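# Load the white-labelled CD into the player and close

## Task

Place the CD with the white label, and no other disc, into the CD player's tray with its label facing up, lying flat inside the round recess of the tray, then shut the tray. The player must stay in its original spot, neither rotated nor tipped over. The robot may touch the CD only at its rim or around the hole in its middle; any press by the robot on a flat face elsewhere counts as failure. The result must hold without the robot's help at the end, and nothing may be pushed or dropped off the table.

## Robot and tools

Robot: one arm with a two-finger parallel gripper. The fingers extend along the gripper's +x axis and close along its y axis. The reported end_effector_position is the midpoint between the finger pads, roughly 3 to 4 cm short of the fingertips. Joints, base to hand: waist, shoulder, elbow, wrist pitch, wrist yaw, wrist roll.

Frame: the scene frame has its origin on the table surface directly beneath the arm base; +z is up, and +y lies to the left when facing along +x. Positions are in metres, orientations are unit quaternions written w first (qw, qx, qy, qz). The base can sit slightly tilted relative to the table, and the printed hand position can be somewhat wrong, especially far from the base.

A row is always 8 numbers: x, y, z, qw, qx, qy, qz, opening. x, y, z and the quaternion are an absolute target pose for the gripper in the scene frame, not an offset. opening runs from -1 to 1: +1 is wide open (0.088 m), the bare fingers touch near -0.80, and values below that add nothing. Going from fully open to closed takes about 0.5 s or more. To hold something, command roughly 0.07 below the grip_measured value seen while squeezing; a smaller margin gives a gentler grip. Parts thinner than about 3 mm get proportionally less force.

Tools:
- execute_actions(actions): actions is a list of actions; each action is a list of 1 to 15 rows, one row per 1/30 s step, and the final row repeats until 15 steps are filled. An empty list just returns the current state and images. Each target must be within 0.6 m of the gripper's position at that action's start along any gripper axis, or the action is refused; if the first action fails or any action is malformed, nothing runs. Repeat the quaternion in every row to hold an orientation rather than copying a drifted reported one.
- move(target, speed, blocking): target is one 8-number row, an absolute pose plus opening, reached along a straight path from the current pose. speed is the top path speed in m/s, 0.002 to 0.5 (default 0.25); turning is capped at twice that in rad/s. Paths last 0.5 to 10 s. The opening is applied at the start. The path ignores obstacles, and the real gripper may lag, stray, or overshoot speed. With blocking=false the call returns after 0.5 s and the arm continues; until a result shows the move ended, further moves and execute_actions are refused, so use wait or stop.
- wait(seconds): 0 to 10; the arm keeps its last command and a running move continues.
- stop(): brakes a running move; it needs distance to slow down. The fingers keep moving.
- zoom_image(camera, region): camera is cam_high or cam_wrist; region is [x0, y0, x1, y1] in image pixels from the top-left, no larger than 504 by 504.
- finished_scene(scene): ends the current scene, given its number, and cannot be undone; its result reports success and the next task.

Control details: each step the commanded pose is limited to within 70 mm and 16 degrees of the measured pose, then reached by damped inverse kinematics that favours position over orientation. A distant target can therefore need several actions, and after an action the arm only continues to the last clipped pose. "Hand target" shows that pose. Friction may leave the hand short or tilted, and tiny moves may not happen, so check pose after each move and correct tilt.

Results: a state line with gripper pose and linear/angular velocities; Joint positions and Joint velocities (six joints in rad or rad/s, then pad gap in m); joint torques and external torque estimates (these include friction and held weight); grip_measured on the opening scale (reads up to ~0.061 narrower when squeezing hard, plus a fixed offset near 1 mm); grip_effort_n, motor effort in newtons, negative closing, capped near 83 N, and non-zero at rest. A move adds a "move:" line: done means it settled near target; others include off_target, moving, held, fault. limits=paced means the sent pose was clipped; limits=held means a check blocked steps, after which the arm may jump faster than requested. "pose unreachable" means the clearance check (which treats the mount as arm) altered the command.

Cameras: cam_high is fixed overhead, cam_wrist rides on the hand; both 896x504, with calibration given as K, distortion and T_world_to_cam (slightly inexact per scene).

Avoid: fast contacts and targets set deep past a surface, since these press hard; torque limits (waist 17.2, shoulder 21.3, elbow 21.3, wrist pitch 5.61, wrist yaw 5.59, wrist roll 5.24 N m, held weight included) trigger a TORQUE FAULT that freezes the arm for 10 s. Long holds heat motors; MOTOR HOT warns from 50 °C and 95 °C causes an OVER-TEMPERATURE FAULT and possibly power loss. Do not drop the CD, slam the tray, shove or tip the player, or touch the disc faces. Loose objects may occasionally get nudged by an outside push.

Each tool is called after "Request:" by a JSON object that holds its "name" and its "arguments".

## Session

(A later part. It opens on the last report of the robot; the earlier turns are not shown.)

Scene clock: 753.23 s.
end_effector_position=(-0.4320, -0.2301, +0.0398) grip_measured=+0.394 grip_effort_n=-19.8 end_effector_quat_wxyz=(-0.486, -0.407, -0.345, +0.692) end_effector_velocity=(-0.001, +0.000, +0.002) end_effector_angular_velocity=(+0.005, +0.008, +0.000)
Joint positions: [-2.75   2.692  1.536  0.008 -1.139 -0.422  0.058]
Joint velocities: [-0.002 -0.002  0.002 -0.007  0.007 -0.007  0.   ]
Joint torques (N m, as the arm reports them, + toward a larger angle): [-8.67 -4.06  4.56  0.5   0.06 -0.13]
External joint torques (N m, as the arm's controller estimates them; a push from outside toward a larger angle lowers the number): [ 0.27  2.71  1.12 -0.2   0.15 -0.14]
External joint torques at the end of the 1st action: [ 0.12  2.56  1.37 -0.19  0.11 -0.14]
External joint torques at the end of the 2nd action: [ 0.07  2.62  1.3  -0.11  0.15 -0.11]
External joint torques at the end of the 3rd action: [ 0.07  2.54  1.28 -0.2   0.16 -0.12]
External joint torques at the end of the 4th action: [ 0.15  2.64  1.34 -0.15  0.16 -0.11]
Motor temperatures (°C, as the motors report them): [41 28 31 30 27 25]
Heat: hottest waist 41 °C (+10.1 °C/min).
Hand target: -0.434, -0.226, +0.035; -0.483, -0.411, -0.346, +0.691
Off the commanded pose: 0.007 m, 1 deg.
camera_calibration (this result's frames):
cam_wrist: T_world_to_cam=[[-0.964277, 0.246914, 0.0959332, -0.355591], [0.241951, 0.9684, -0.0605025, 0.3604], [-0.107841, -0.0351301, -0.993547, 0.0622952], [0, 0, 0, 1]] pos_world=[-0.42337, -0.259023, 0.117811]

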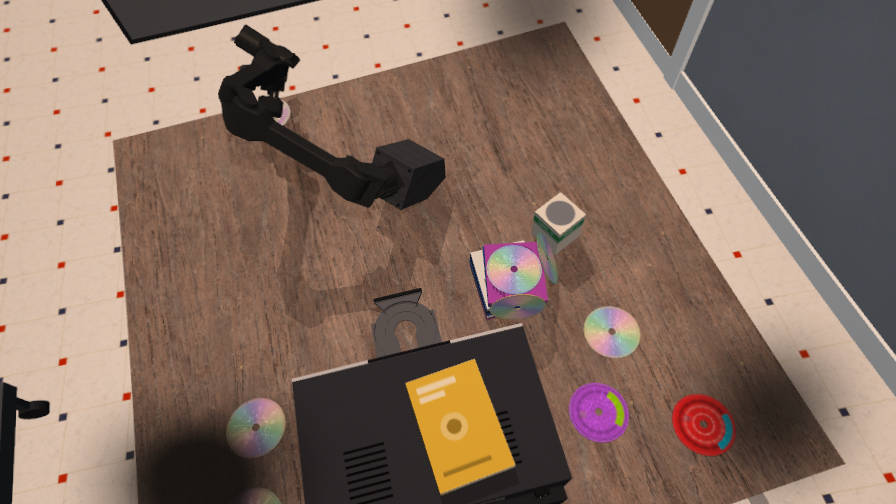

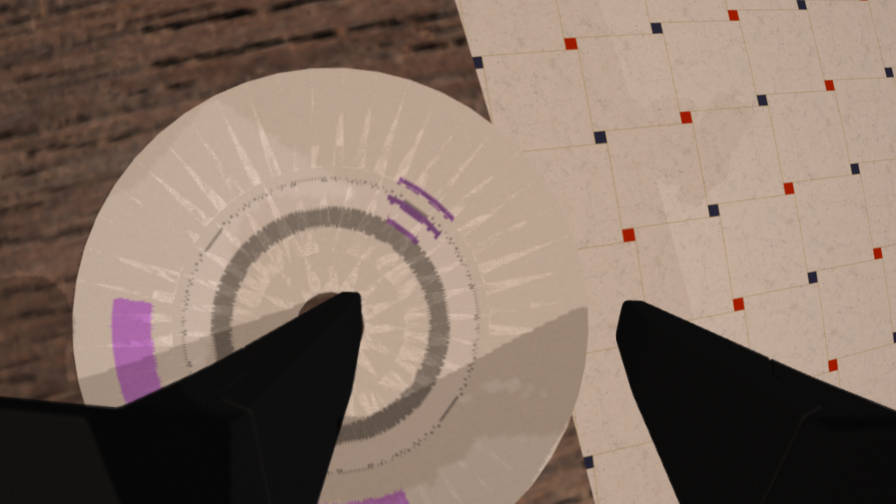

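Request:
{"name": "execute_actions", "arguments": {"actions": [[[-0.442,-0.225,0.0336,0.5001,0.4198,0.3356,-0.6795,0.39]],[[-0.450,-0.225,0.0322,0.5168,0.4279,0.325,-0.6666,0.39]],[[-0.458,-0.225,0.0308,0.5336,0.4361,0.3143,-0.6538,0.39]],[[-0.465,-0.225,0.0308,0.5336,0.4361,0.3143,-0.6538,0.36]]]}}

Scene clock: 761.77 s.
end_effector_position=(-0.4634, -0.2298, +0.0364) grip_measured=+0.364 grip_effort_n=-20.2 end_effector_quat_wxyz=(+0.536, +0.432, +0.314, -0.654) end_effector_velocity=(-0.001, -0.001, +0.003) end_effector_angular_velocity=(+0.006, +0.004, -0.003)
Joint positions: [-2.769  2.943  2.    -0.468 -1.273 -0.675  0.057]
Joint velocities: [-0.002 -0.002  0.012 -0.022  0.007 -0.007 -0.   ]
Joint torques (N m, as the arm reports them, + toward a larger angle): [-9.44 -4.45  5.12  0.41 -0.07 -0.1 ]
External joint torques (N m, as the arm's controller estimates them; a push from outside toward a larger angle lowers the number): [ 0.21  3.29  1.42 -0.13  0.18 -0.1 ]
External joint torques at the end of the 1st action: [ 0.33  2.7   1.45 -0.13  0.09 -0.15]
External joint torques at the end of the 2nd action: [ 0.2   2.68  1.3  -0.09  0.17 -0.14]
External joint torques at the end of the 3rd action: [ 0.18  2.86  1.6  -0.07  0.15 -0.19]
Motor temperatures (°C, as the motors report them): [43 28 31 30 27 25]
Heat: hottest waist 43 °C (+12.1 °C/min).
Hand target: -0.465, -0.225, +0.031; +0.533, +0.436, +0.314, -0.653
Off the commanded pose: 0.007 m, 1 deg.
camera_calibration (this result's frames):
cam_wrist: T_world_to_cam=[[-0.981797, 0.186103, -0.0379496, -0.402879], [0.188298, 0.979878, -0.0662018, 0.345495], [0.0248657, -0.0721425, -0.997084, 0.108686], [0, 0, 0, 1]] pos_world=[-0.463304, -0.255726, 0.115952]

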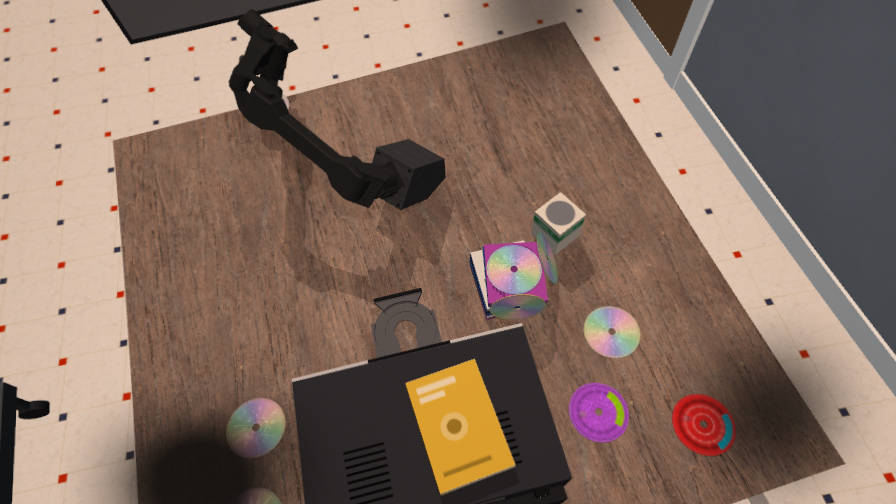

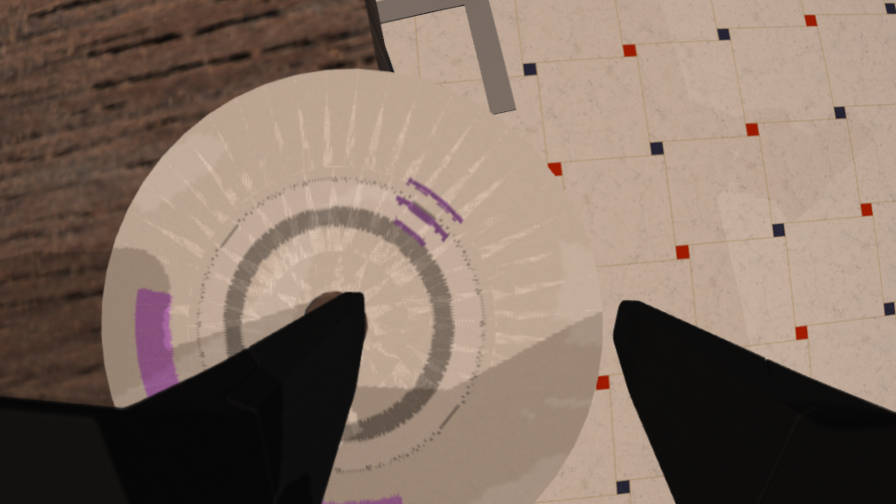

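Request:
{"name": "execute_actions", "arguments": {"actions": [[[-0.469,-0.223,0.031,0.521,0.4427,0.306,-0.6634,0.35]],[[-0.473,-0.222,0.031,0.5086,0.4492,0.2973,-0.673,0.335]],[[-0.477,-0.221,0.031,0.5086,0.4492,0.2973,-0.673,0.325]]]}}

Scene clock: 773.53 s.
end_effector_position=(-0.4746, -0.2270, +0.0365) grip_measured=+0.329 grip_effort_n=-19.8 end_effector_quat_wxyz=(-0.514, -0.445, -0.294, +0.672) end_effector_velocity=(+0.000, +0.001, +0.001) end_effector_angular_velocity=(-0.004, +0.002, +0.015)
Joint positions: [-2.774  2.971  2.037 -0.434 -1.258 -0.567  0.055]
Joint velocities: [-0.002  0.002  0.002 -0.007 -0.007 -0.022 -0.   ]
Joint torques (N m, as the arm reports them, + toward a larger angle): [-9.66 -5.01  5.19  0.45  0.18 -0.13]
External joint torques (N m, as the arm's controller estimates them; a push from outside toward a larger angle lowers the number): [-0.03  2.8   1.45 -0.13  0.41 -0.13]
External joint torques at the end of the 1st action: [0.17 2.73 1.03 0.27 0.43 0.09]
External joint torques at the end of the 2nd action: [0.1  2.7  0.88 0.31 0.43 0.03]
Motor temperatures (°C, as the motors report them): [47 29 31 29 27 25]
Heat: hottest waist 47 °C (+15.0 °C/min).
Hand target: -0.477, -0.221, +0.031; -0.508, -0.449, -0.297, +0.673
Off the commanded pose: 0.009 m, 1 deg.
camera_calibration (this result's frames):
cam_wrist: T_world_to_cam=[[-0.965598, 0.255764, -0.0469544, -0.390473], [0.258549, 0.963585, -0.0682338, 0.374638], [0.0277928, -0.0780264, -0.996564, 0.10937], [0, 0, 0, 1]] pos_world=[-0.476943, -0.252593, 0.116223]

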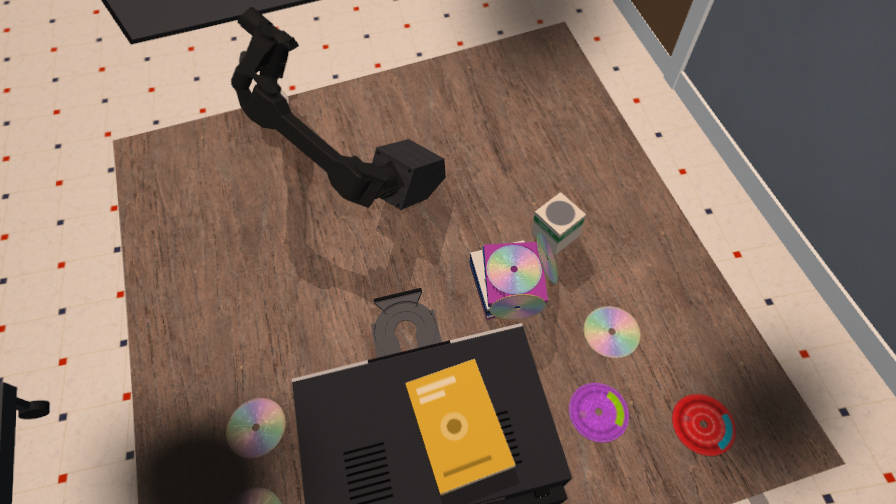

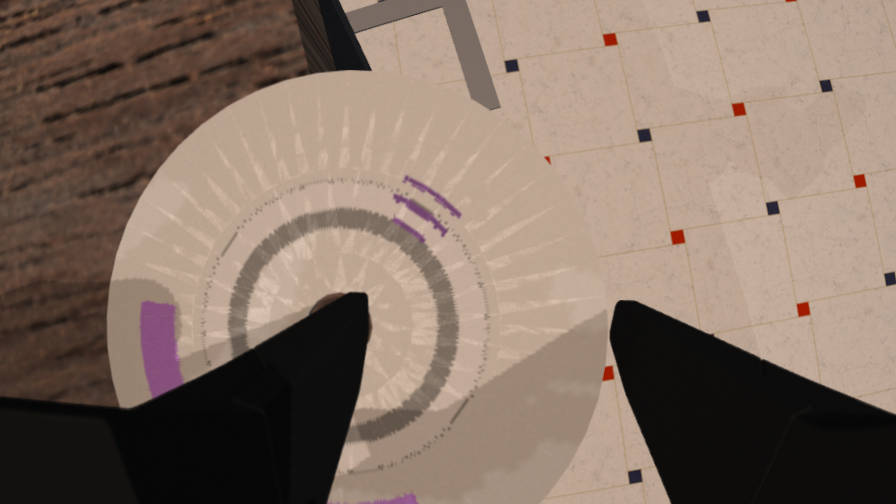

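Request:
{"name": "execute_actions", "arguments": {"actions": [[[-0.479,-0.221,0.031,0.5086,0.4492,0.2973,-0.673,0.31]],[[-0.481,-0.221,0.031,0.5086,0.4492,0.2973,-0.673,0.30]]]}}

Request:
{"name": "zoom_image", "arguments": {"camera": "cam_wrist", "region": [260,200,700,440]}}

Scene clock: 785.67 s.
end_effector_position=(-0.4792, -0.2264, +0.0362) grip_measured=+0.303 grip_effort_n=-18.8 end_effector_quat_wxyz=(-0.513, -0.445, -0.295, +0.672) end_effector_velocity=(+0.000, +0.001, -0.002) end_effector_angular_velocity=(+0.009, +0.007, +0.013)
Joint positions: [-2.775  2.994  2.076 -0.454 -1.256 -0.57   0.054]
Joint velocities: [ 0.002  0.002  0.002 -0.007  0.007 -0.022 -0.   ]
Joint torques (N m, as the arm reports them, + toward a larger angle): [-9.65 -5.1   4.98  0.35  0.08 -0.12]
External joint torques (N m, as the arm's controller estimates them; a push from outside toward a larger angle lowers the number): [ 0.05  2.86  1.19 -0.22  0.32 -0.12]
External joint torques at the end of the 1st action: [ 0.1   2.79  1.29 -0.12  0.4  -0.08]
Motor temperatures (°C, as the motors report them): [51 30 32 29 27 25]
Heat: hottest waist 51 °C (+17.3 °C/min). Fold the arm in close to its base before you think long.
Hand target: -0.481, -0.221, +0.031; -0.508, -0.449, -0.297, +0.672
Off the commanded pose: 0.008 m, 1 deg.
MOTOR HOT: a motor reached 50 °C. Now the hottest motor, joint 1 (waist), reports 51 °C. The temperature limit of the motors' drives, at which the controller stops the arm, is 95 °C. To cool a motor, set the load down, stop pushing, or move to a pose that needs little force.
camera_calibration (this result's frames):
cam_wrist: T_world_to_cam=[[-0.965363, 0.257037, -0.0447941, -0.394767], [0.259611, 0.963406, -0.0667142, 0.375622], [0.0260069, -0.0760325, -0.996766, 0.108801], [0, 0, 0, 1]] pos_world=[-0.481439, -0.252135, 0.115825]

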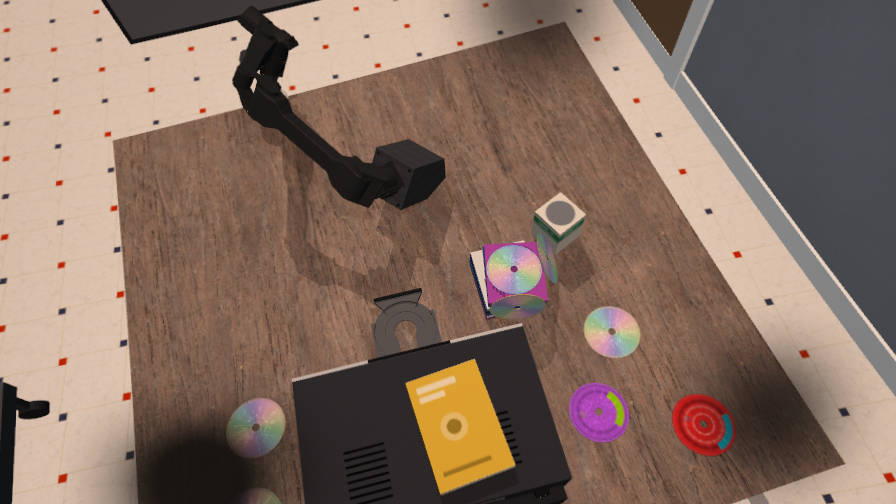

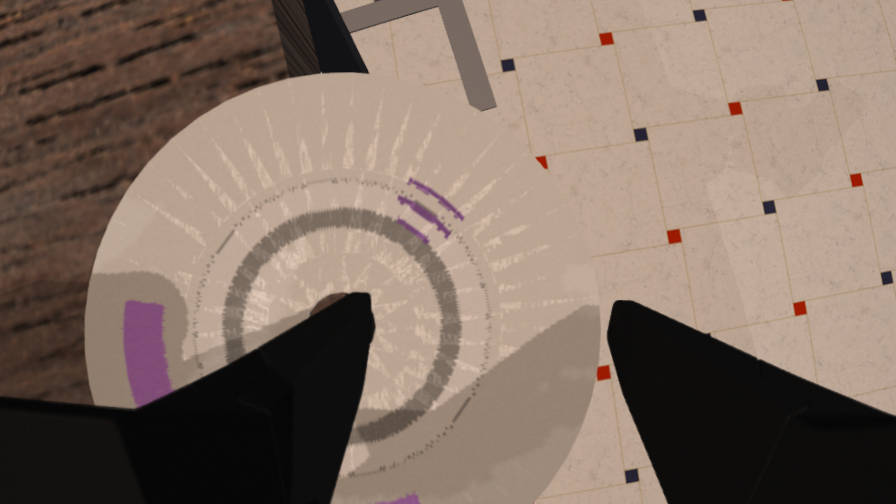

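Region (260, 200, 700, 440) of cam_wrist's 896x504 image, scaled by 1.145, with more detail than that image has; it fills the top 275 rows of this view, and the rest is white.

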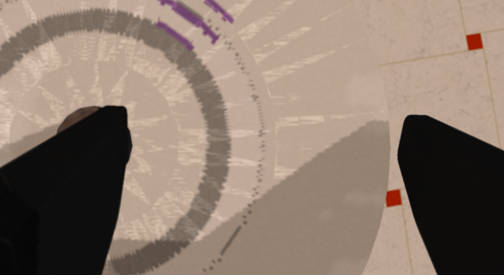

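Request:
{"name": "execute_actions", "arguments": {"actions": [[[-0.481,-0.221,0.031,0.5086,0.4492,0.2973,-0.673,0.355]]]}}

Scene clock: 794.60 s.
end_effector_position=(-0.4799, -0.2260, +0.0365) grip_measured=+0.351 grip_effort_n=17.4 end_effector_quat_wxyz=(-0.512, -0.444, -0.297, +0.673) end_effector_velocity=(-0.000, +0.001, +0.000) end_effector_angular_velocity=(-0.006, +0.002, +0.009)
Joint positions: [-2.776  2.994  2.078 -0.454 -1.252 -0.57   0.056]
Joint velocities: [-0.002  0.002 -0.002  0.007 -0.007 -0.007  0.   ]
Joint torques (N m, as the arm reports them, + toward a larger angle): [-9.64 -5.15  4.93  0.34 -0.01 -0.12]
External joint torques (N m, as the arm's controller estimates them; a push from outside toward a larger angle lowers the number): [ 0.14  2.66  1.21 -0.23  0.21 -0.12]
Motor temperatures (°C, as the motors report them): [52 31 32 29 27 25]
Heat: hottest waist 52 °C (+16.1 °C/min). Fold the arm in close to its base before you think long.
Hand target: -0.481, -0.221, +0.031; -0.508, -0.449, -0.297, +0.672
Off the commanded pose: 0.007 m, 1 deg.
MOTOR HOT: still on. Now the hottest motor, joint 1 (waist), reports 52 °C; a drive's own limit is 95 °C.
camera_calibration (this result's frames):
cam_wrist: T_world_to_cam=[[-0.965323, 0.257772, -0.041291, -0.395489], [0.26005, 0.963378, -0.0653938, 0.375593], [0.0229222, -0.0738639, -0.997005, 0.108129], [0, 0, 0, 1]] pos_world=[-0.481927, -0.251905, 0.116037]

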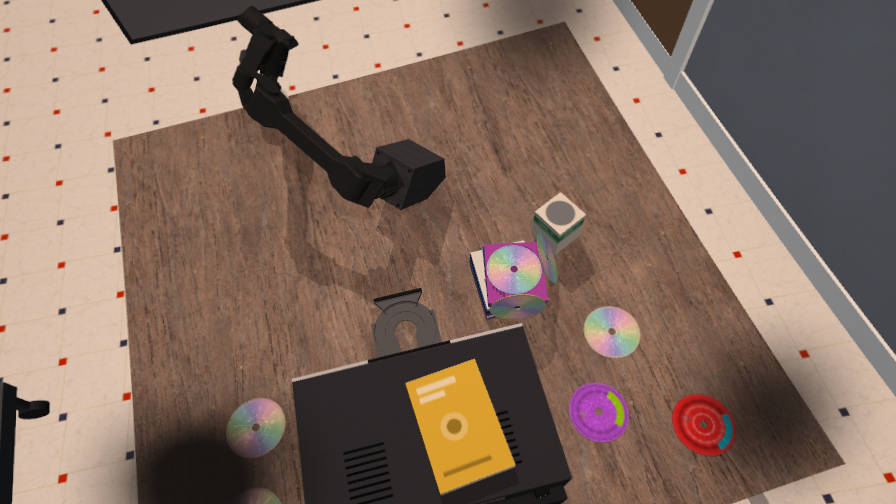

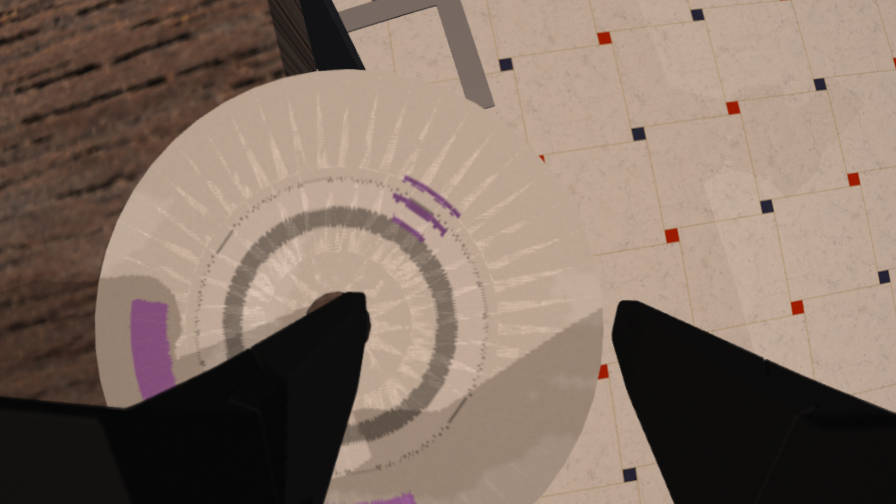

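Request:
{"name": "execute_actions", "arguments": {"actions": [[[-0.479,-0.221,0.031,0.5086,0.4492,0.2973,-0.673,0.40]],[[-0.476,-0.221,0.0302,0.5187,0.4537,0.2906,-0.6654,0.40]],[[-0.473,-0.221,0.0302,0.5187,0.4537,0.2906,-0.6654,0.36]]]}}

Scene clock: 808.13 s.
end_effector_position=(-0.4758, -0.2239, +0.0355) grip_measured=+0.364 grip_effort_n=-18.8 end_effector_quat_wxyz=(+0.520, +0.447, +0.292, -0.666) end_effector_velocity=(+0.001, -0.000, +0.001) end_effector_angular_velocity=(-0.006, -0.004, +0.002)
Joint positions: [-2.778  3.005  2.094 -0.511 -1.271 -0.622  0.057]
Joint velocities: [-0.002 -0.002 -0.002 -0.007 -0.007 -0.007 -0.   ]
Joint torques (N m, as the arm reports them, + toward a larger angle): [-9.34 -6.58  2.43  0.54 -0.19 -0.1 ]
External joint torques (N m, as the arm's controller estimates them; a push from outside toward a larger angle lowers the number): [ 0.41  1.36 -1.35 -0.01  0.07 -0.1 ]
External joint torques at the end of the 1st action: [ 0.27  1.88 -1.14  0.06  0.17 -0.1 ]
External joint torques at the end of the 2nd action: [ 0.47  2.84  1.14 -0.3  -0.07 -0.13]
Motor temperatures (°C, as the motors report them): [54 31 32 29 27 25]
Heat: hottest waist 54 °C (+15.0 °C/min). Fold the arm in close to its base before you think long.
Hand target: -0.473, -0.221, +0.030; +0.518, +0.453, +0.290, -0.665
Off the commanded pose: 0.007 m, 1 deg.
MOTOR HOT: still on. Now the hottest motor, joint 1 (waist), reports 54 °C; a drive's own limit is 95 °C.
camera_calibration (this result's frames):
cam_wrist: T_world_to_cam=[[-0.96737, 0.245852, -0.0612574, -0.395032], [0.249707, 0.96606, -0.0661418, 0.368179], [0.0429172, -0.0792801, -0.995928, 0.115524], [0, 0, 0, 1]] pos_world=[-0.479037, -0.249405, 0.115207]

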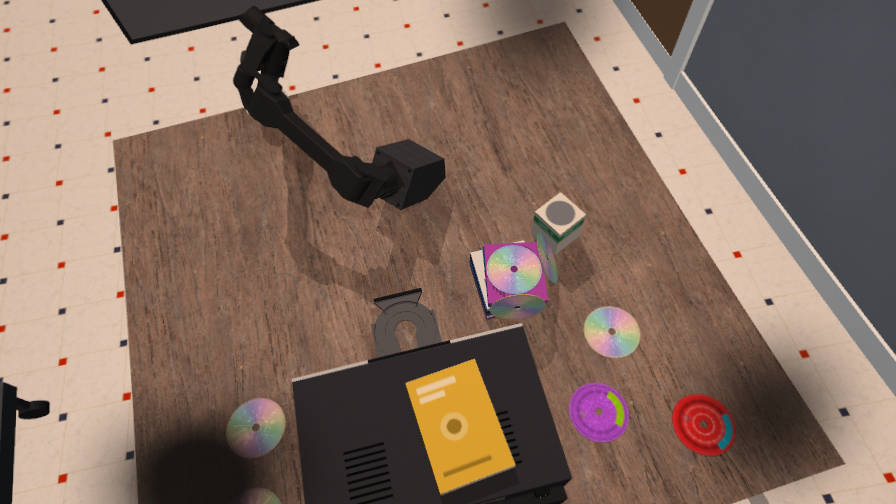

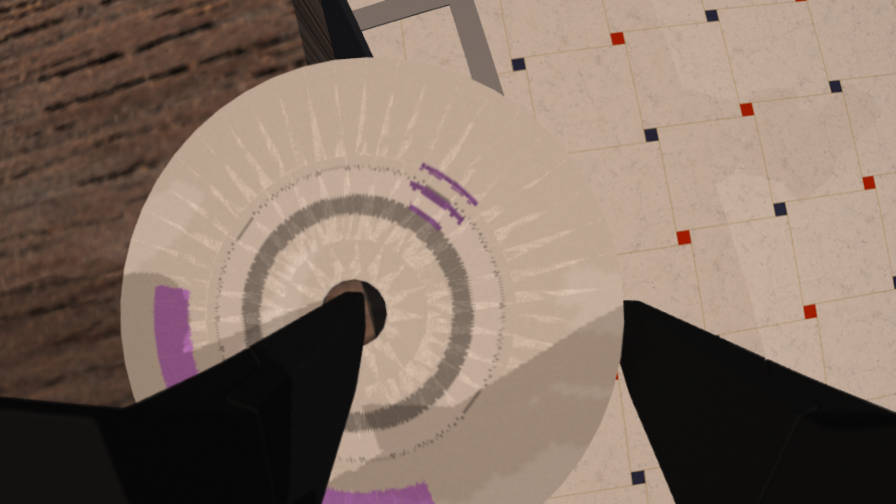

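Request:
{"name": "execute_actions", "arguments": {"actions": [[[-0.473,-0.221,0.0302,0.5187,0.4537,0.2906,-0.6654,0.32]],[[-0.473,-0.221,0.0302,0.5187,0.4537,0.2906,-0.6654,0.285]]]}}

Request:
{"name": "zoom_image", "arguments": {"camera": "cam_wrist", "region": [290,250,430,370]}}

Scene clock: 816.20 s.
end_effector_position=(-0.4749, -0.2242, +0.0355) grip_measured=+0.289 grip_effort_n=-21.6 end_effector_quat_wxyz=(+0.522, +0.448, +0.289, -0.666) end_effector_velocity=(-0.000, -0.001, +0.002) end_effector_angular_velocity=(-0.008, -0.001, -0.000)
Joint positions: [-2.778  3.005  2.092 -0.51  -1.279 -0.622  0.053]
Joint velocities: [-0.002 -0.002 -0.002  0.007 -0.007  0.007 -0.   ]
Joint torques (N m, as the arm reports them, + toward a larger angle): [-9.34 -6.59  2.52  0.59  0.02 -0.09]
External joint torques (N m, as the arm's controller estimates them; a push from outside toward a larger angle lowers the number): [ 0.41  1.45 -1.29  0.03  0.28 -0.09]
External joint torques at the end of the 1st action: [ 0.42  1.42 -1.4   0.04  0.2  -0.09]
Motor temperatures (°C, as the motors report them): [55 33 31 29 27 25]
Heat: hottest waist 55 °C (+13.0 °C/min). Fold the arm in close to its base before you think long.
Hand target: -0.473, -0.221, +0.030; +0.518, +0.453, +0.290, -0.665
Off the commanded pose: 0.006 m, 1 deg.
MOTOR HOT: still on. Now the hottest motor, joint 1 (waist), reports 55 °C; a drive's own limit is 95 °C.
camera_calibration (this result's frames):
cam_wrist: T_world_to_cam=[[-0.967228, 0.244784, -0.0674622, -0.39403], [0.249338, 0.965867, -0.0702245, 0.368097], [0.0479696, -0.0847439, -0.995247, 0.116545], [0, 0, 0, 1]] pos_world=[-0.478488, -0.249204, 0.115258]

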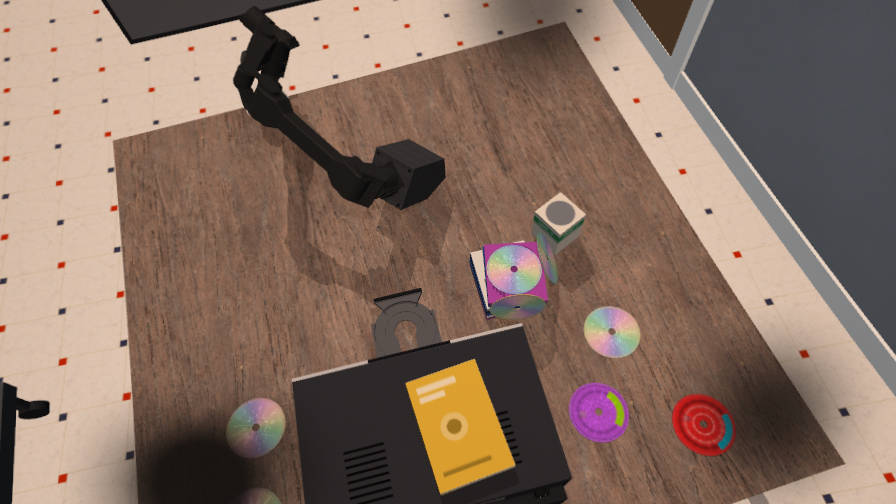

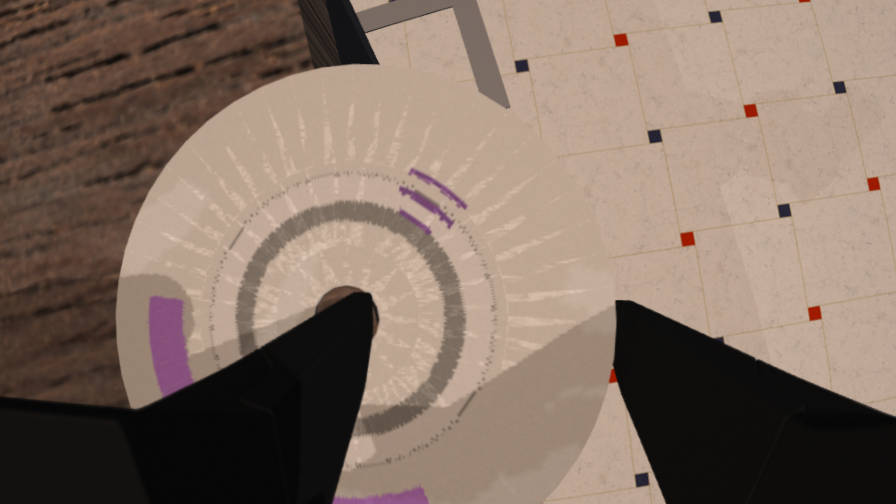

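Region (290, 250, 430, 370) of cam_wrist's 896x504 image, scaled by 3.600, with more detail than that image has; it fills the top 432 rows of this view, and the rest is white.

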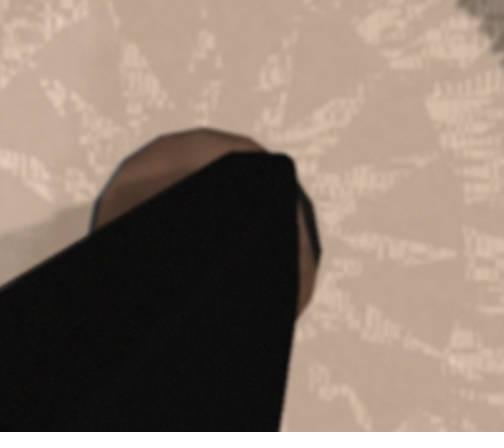

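Request:
{"name": "execute_actions", "arguments": {"actions": [[[-0.476,-0.220,0.0302,0.5187,0.4537,0.2906,-0.6654,0.272]],[[-0.478,-0.220,0.0302,0.5187,0.4537,0.2906,-0.6654,0.272]],[[-0.480,-0.220,0.0302,0.5187,0.4537,0.2906,-0.6654,0.272]]]}}

Request:
{"name": "zoom_image", "arguments": {"camera": "cam_wrist", "region": [290,250,430,370]}}

Scene clock: 823.80 s.
end_effector_position=(-0.4785, -0.2249, +0.0357) grip_measured=+0.276 grip_effort_n=-19.3 end_effector_quat_wxyz=(+0.522, +0.449, +0.289, -0.665) end_effector_velocity=(+0.002, -0.001, +0.004) end_effector_angular_velocity=(-0.021, -0.014, -0.010)
Joint positions: [-2.778  3.028  2.14  -0.546 -1.279 -0.63   0.053]
Joint velocities: [-0.007 -0.002 -0.002 -0.007 -0.022  0.007 -0.   ]
Joint torques (N m, as the arm reports them, + toward a larger angle): [-9.61 -5.    5.11  0.39  0.01 -0.14]
External joint torques (N m, as the arm's controller estimates them; a push from outside toward a larger angle lowers the number): [ 0.2   2.89  1.39 -0.14  0.26 -0.14]
External joint torques at the end of the 1st action: [ 0.05  2.86  1.43 -0.18  0.27 -0.15]
External joint torques at the end of the 2nd action: [ 0.21  2.7   1.63 -0.12  0.25 -0.11]
Motor temperatures (°C, as the motors report them): [56 33 31 29 27 25]
Heat: hottest waist 56 °C (+11.2 °C/min). Fold the arm in close to its base before you think long.
Hand target: -0.480, -0.220, +0.030; +0.518, +0.453, +0.290, -0.665
Off the commanded pose: 0.007 m, 1 deg.
MOTOR HOT: still on. Now the hottest motor, joint 1 (waist), reports 56 °C; a drive's own limit is 95 °C.
camera_calibration (this result's frames):
cam_wrist: T_world_to_cam=[[-0.966719, 0.246089, -0.0699576, -0.396753], [0.25074, 0.965664, -0.0679837, 0.370226], [0.0508256, -0.0832624, -0.995231, 0.118583], [0, 0, 0, 1]] pos_world=[-0.482406, -0.250004, 0.115431]

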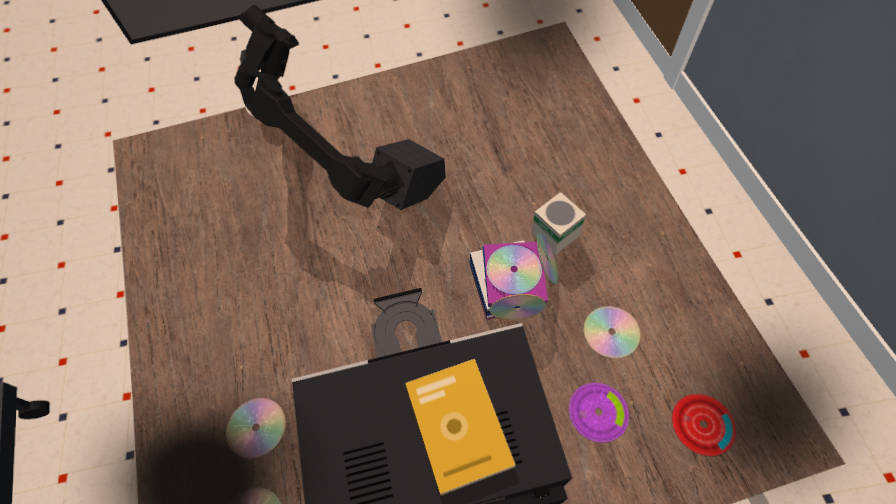

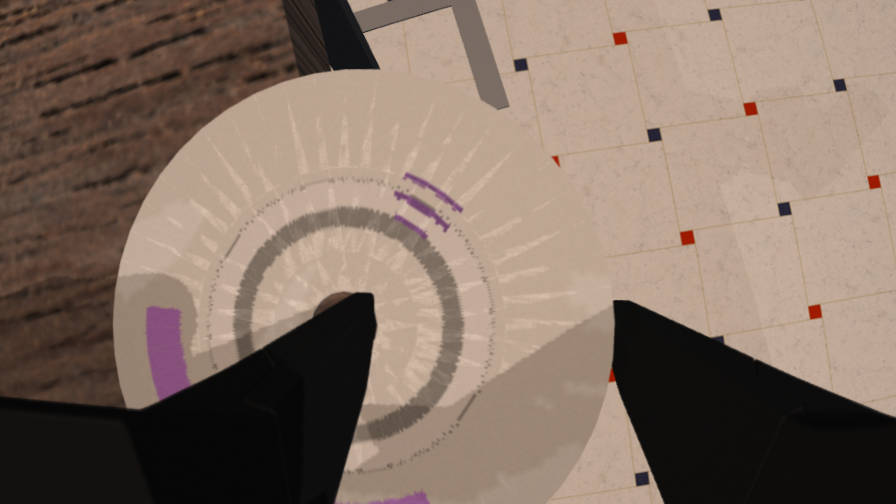

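Region (290, 250, 430, 370) of cam_wrist's 896x504 image, scaled by 3.600, with more detail than that image has; it fills the top 432 rows of this view, and the rest is white.

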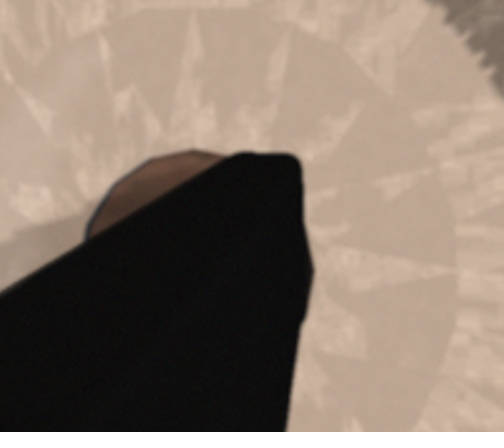

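Request:
{"name": "execute_actions", "arguments": {"actions": [[[-0.480,-0.220,0.0302,0.5187,0.4537,0.2906,-0.6654,0.262]],[[-0.4815,-0.220,0.030,0.5187,0.4537,0.2906,-0.6654,0.262]]]}}

Request:
{"name": "zoom_image", "arguments": {"camera": "cam_wrist", "region": [290,250,430,370]}}

Scene clock: 830.13 s.
end_effector_position=(-0.4801, -0.2249, +0.0357) grip_measured=+0.266 grip_effort_n=-23.5 end_effector_quat_wxyz=(+0.522, +0.449, +0.289, -0.665) end_effector_velocity=(+0.005, -0.000, -0.002) end_effector_angular_velocity=(-0.013, -0.027, -0.006)
Joint positions: [-2.779  3.036  2.155 -0.554 -1.279 -0.63   0.052]
Joint velocities: [ 0.002  0.002 -0.002 -0.022 -0.022 -0.007 -0.   ]
Joint torques (N m, as the arm reports them, + toward a larger angle): [-9.61 -5.29  5.17  0.4   0.   -0.11]
External joint torques (N m, as the arm's controller estimates them; a push from outside toward a larger angle lowers the number): [ 0.12  2.53  1.5  -0.12  0.26 -0.11]
External joint torques at the end of the 1st action: [ 0.2   2.9   1.35 -0.18  0.26 -0.11]
Motor temperatures (°C, as the motors report them): [56 33 31 29 27 25]
Heat: hottest waist 56 °C (+9.1 °C/min). Fold the arm in close to its base before you think long.
Hand target: -0.481, -0.220, +0.030; +0.518, +0.453, +0.290, -0.665
Off the commanded pose: 0.008 m, 1 deg.
MOTOR HOT: still on. Now the hottest motor, joint 1 (waist), reports 56 °C; a drive's own limit is 95 °C.
camera_calibration (this result's frames):
cam_wrist: T_world_to_cam=[[-0.966591, 0.246585, -0.0699845, -0.398087], [0.251244, 0.965524, -0.068114, 0.370821], [0.0507759, -0.0834216, -0.99522, 0.118595], [0, 0, 0, 1]] pos_world=[-0.483976, -0.249981, 0.115426]

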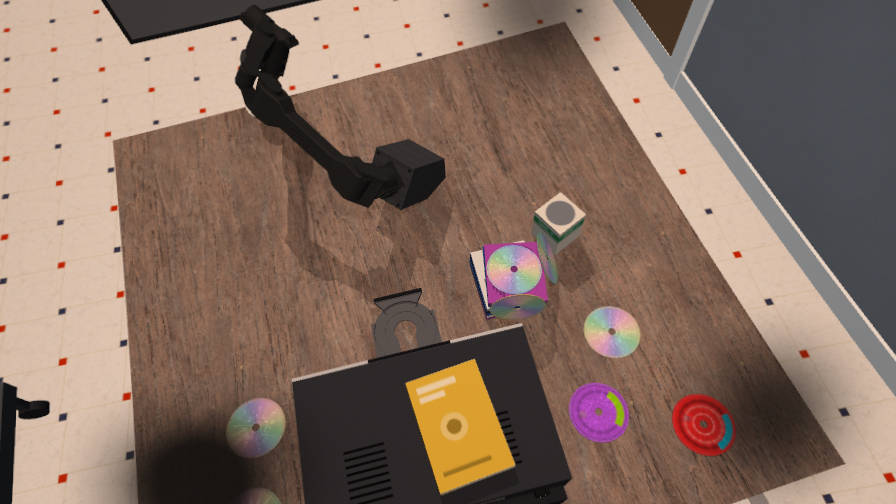

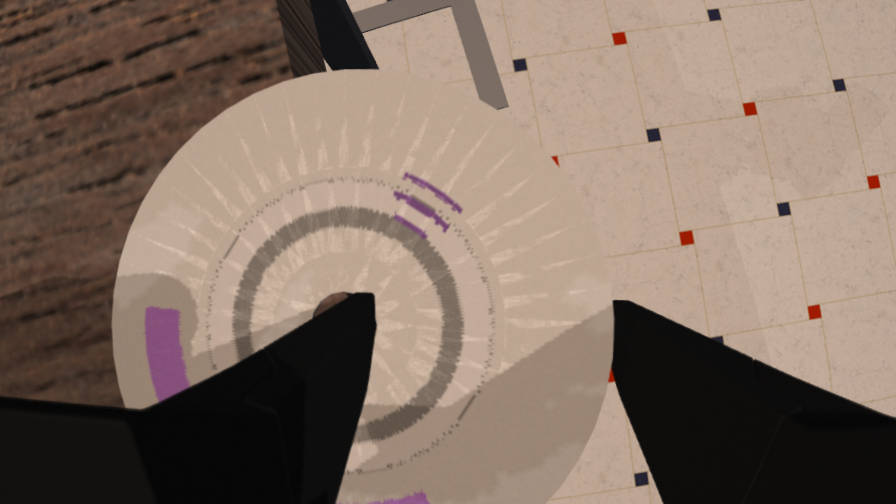

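Region (290, 250, 430, 370) of cam_wrist's 896x504 image, scaled by 3.600, with more detail than that image has; it fills the top 432 rows of this view, and the rest is white.

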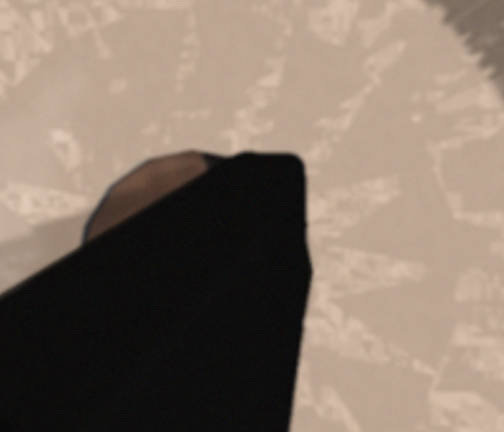

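Request:
{"name": "execute_actions", "arguments": {"actions": [[[-0.4827,-0.220,0.030,0.5187,0.4537,0.2906,-0.6654,0.262]],[[-0.4827,-0.219,0.030,0.5187,0.4537,0.2906,-0.6654,0.278]]]}}

Request:
{"name": "zoom_image", "arguments": {"camera": "cam_wrist", "region": [290,250,430,370]}}

Scene clock: 839.47 s.
end_effector_position=(-0.4812, -0.2247, +0.0354) grip_measured=+0.275 grip_effort_n=14.7 end_effector_quat_wxyz=(+0.522, +0.449, +0.290, -0.665) end_effector_velocity=(-0.000, +0.003, -0.001) end_effector_angular_velocity=(+0.007, +0.007, +0.007)
Joint positions: [-2.779  3.044  2.17  -0.563 -1.279 -0.635  0.052]
Joint velocities: [-0.002  0.002 -0.002 -0.007  0.007 -0.022 -0.   ]
Joint torques (N m, as the arm reports them, + toward a larger angle): [-9.74 -5.08  5.06  0.32  0.   -0.12]
External joint torques (N m, as the arm's controller estimates them; a push from outside toward a larger angle lowers the number): [ 0.12  2.83  1.33 -0.2   0.25 -0.12]
External joint torques at the end of the 1st action: [ 0.21  2.78  1.61 -0.14  0.25 -0.1 ]
Motor temperatures (°C, as the motors report them): [57 33 32 29 27 25]
Heat: hottest waist 57 °C (+8.0 °C/min). Fold the arm in close to its base before you think long.
Hand target: -0.483, -0.219, +0.030; +0.518, +0.453, +0.290, -0.665
Off the commanded pose: 0.008 m, 1 deg.
MOTOR HOT: still on. Now the hottest motor, joint 1 (waist), reports 57 °C; a drive's own limit is 95 °C.
camera_calibration (this result's frames):
cam_wrist: T_world_to_cam=[[-0.967222, 0.244254, -0.0694348, -0.400097], [0.248844, 0.966182, -0.0675895, 0.369899], [0.0505777, -0.0826524, -0.995294, 0.118431], [0, 0, 0, 1]] pos_world=[-0.48502, -0.249875, 0.115094]

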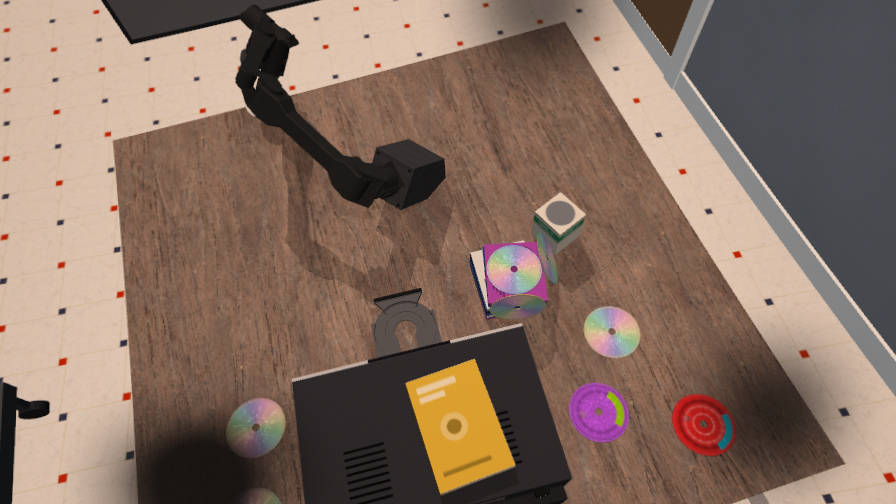

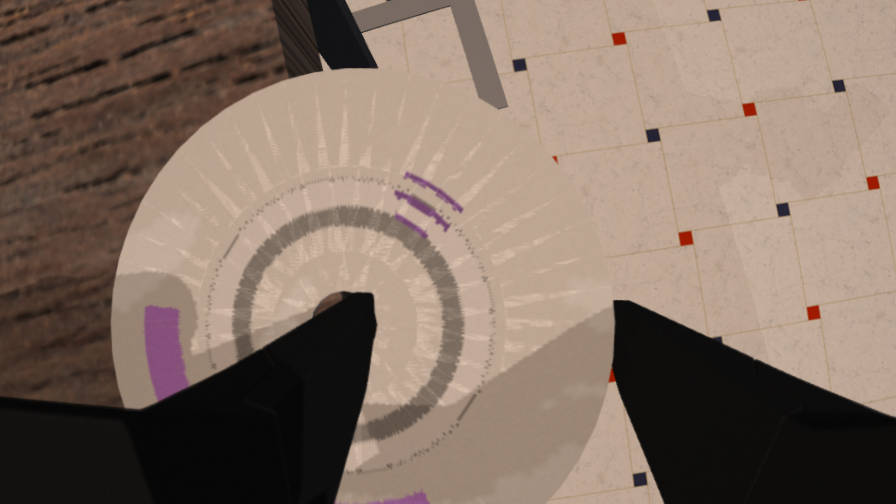

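Region (290, 250, 430, 370) of cam_wrist's 896x504 image, scaled by 3.600, with more detail than that image has; it fills the top 432 rows of this view, and the rest is white.

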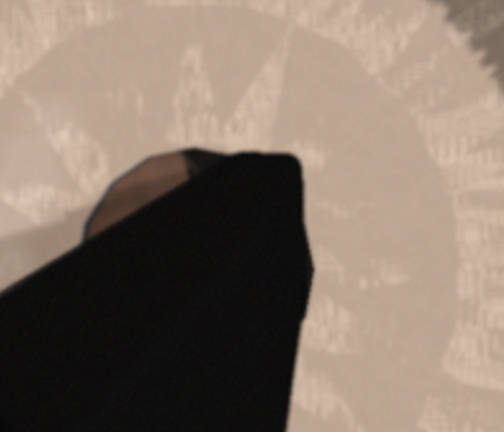

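Request:
{"name": "execute_actions", "arguments": {"actions": [[[-0.4822,-0.2182,0.0294,0.5187,0.4537,0.2906,-0.6654,0.29]]]}}

Request:
{"name": "zoom_image", "arguments": {"camera": "cam_wrist", "region": [290,250,430,370]}}

Scene clock: 844.37 s.
end_effector_position=(-0.4812, -0.2245, +0.0352) grip_measured=+0.287 grip_effort_n=16.5 end_effector_quat_wxyz=(+0.522, +0.449, +0.290, -0.665) end_effector_velocity=(+0.001, +0.002, +0.000) end_effector_angular_velocity=(+0.008, -0.005, -0.014)
Joint positions: [-2.779  3.044  2.17  -0.563 -1.279 -0.636  0.053]
Joint velocities: [-0.002 -0.002 -0.002 -0.022  0.007 -0.007 -0.   ]
Joint torques (N m, as the arm reports them, + toward a larger angle): [-9.77 -5.31  4.17  0.69  0.   -0.11]
External joint torques (N m, as the arm's controller estimates them; a push from outside toward a larger angle lowers the number): [ 0.09  2.61  0.45  0.16  0.25 -0.11]
Motor temperatures (°C, as the motors report them): [58 33 32 29 27 25]
Heat: hottest waist 58 °C (+8.0 °C/min). Fold the arm in close to its base before you think long.
Hand target: -0.482, -0.218, +0.029; +0.518, +0.453, +0.290, -0.665
Off the commanded pose: 0.009 m, 1 deg.
MOTOR HOT: still on. Now the hottest motor, joint 1 (waist), reports 58 °C; a drive's own limit is 95 °C.
camera_calibration (this result's frames):
cam_wrist: T_world_to_cam=[[-0.967229, 0.24421, -0.0694902, -0.400164], [0.2488, 0.966199, -0.0675072, 0.36972], [0.0506554, -0.0825842, -0.995296, 0.118368], [0, 0, 0, 1]] pos_world=[-0.485033, -0.249724, 0.114963]

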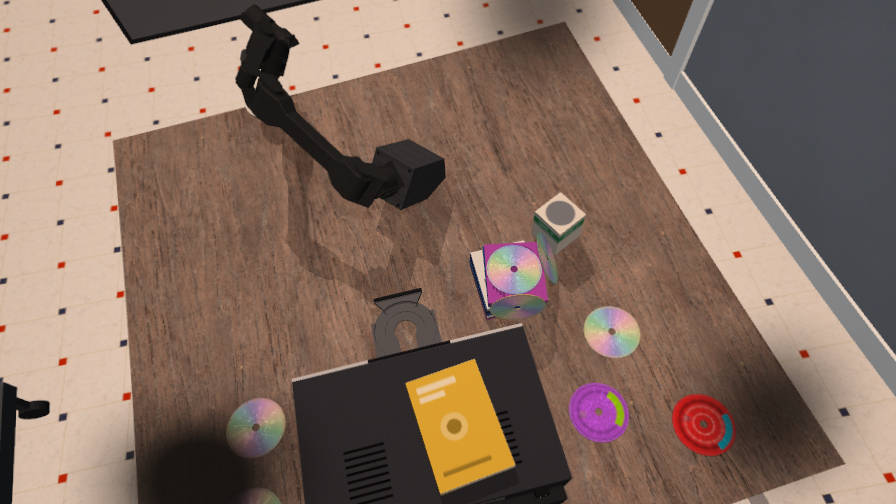

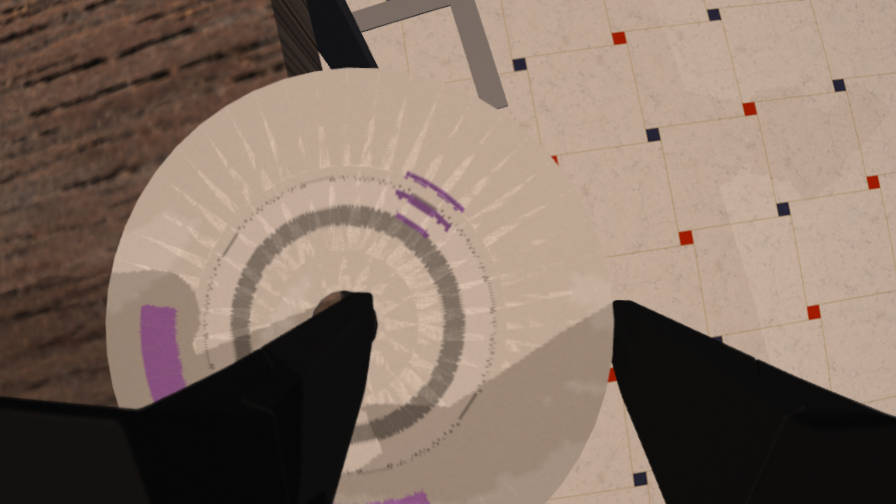

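Region (290, 250, 430, 370) of cam_wrist's 896x504 image, scaled by 3.600, with more detail than that image has; it fills the top 432 rows of this view, and the rest is white.

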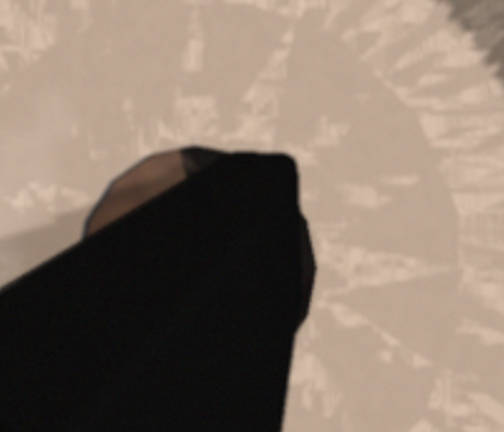

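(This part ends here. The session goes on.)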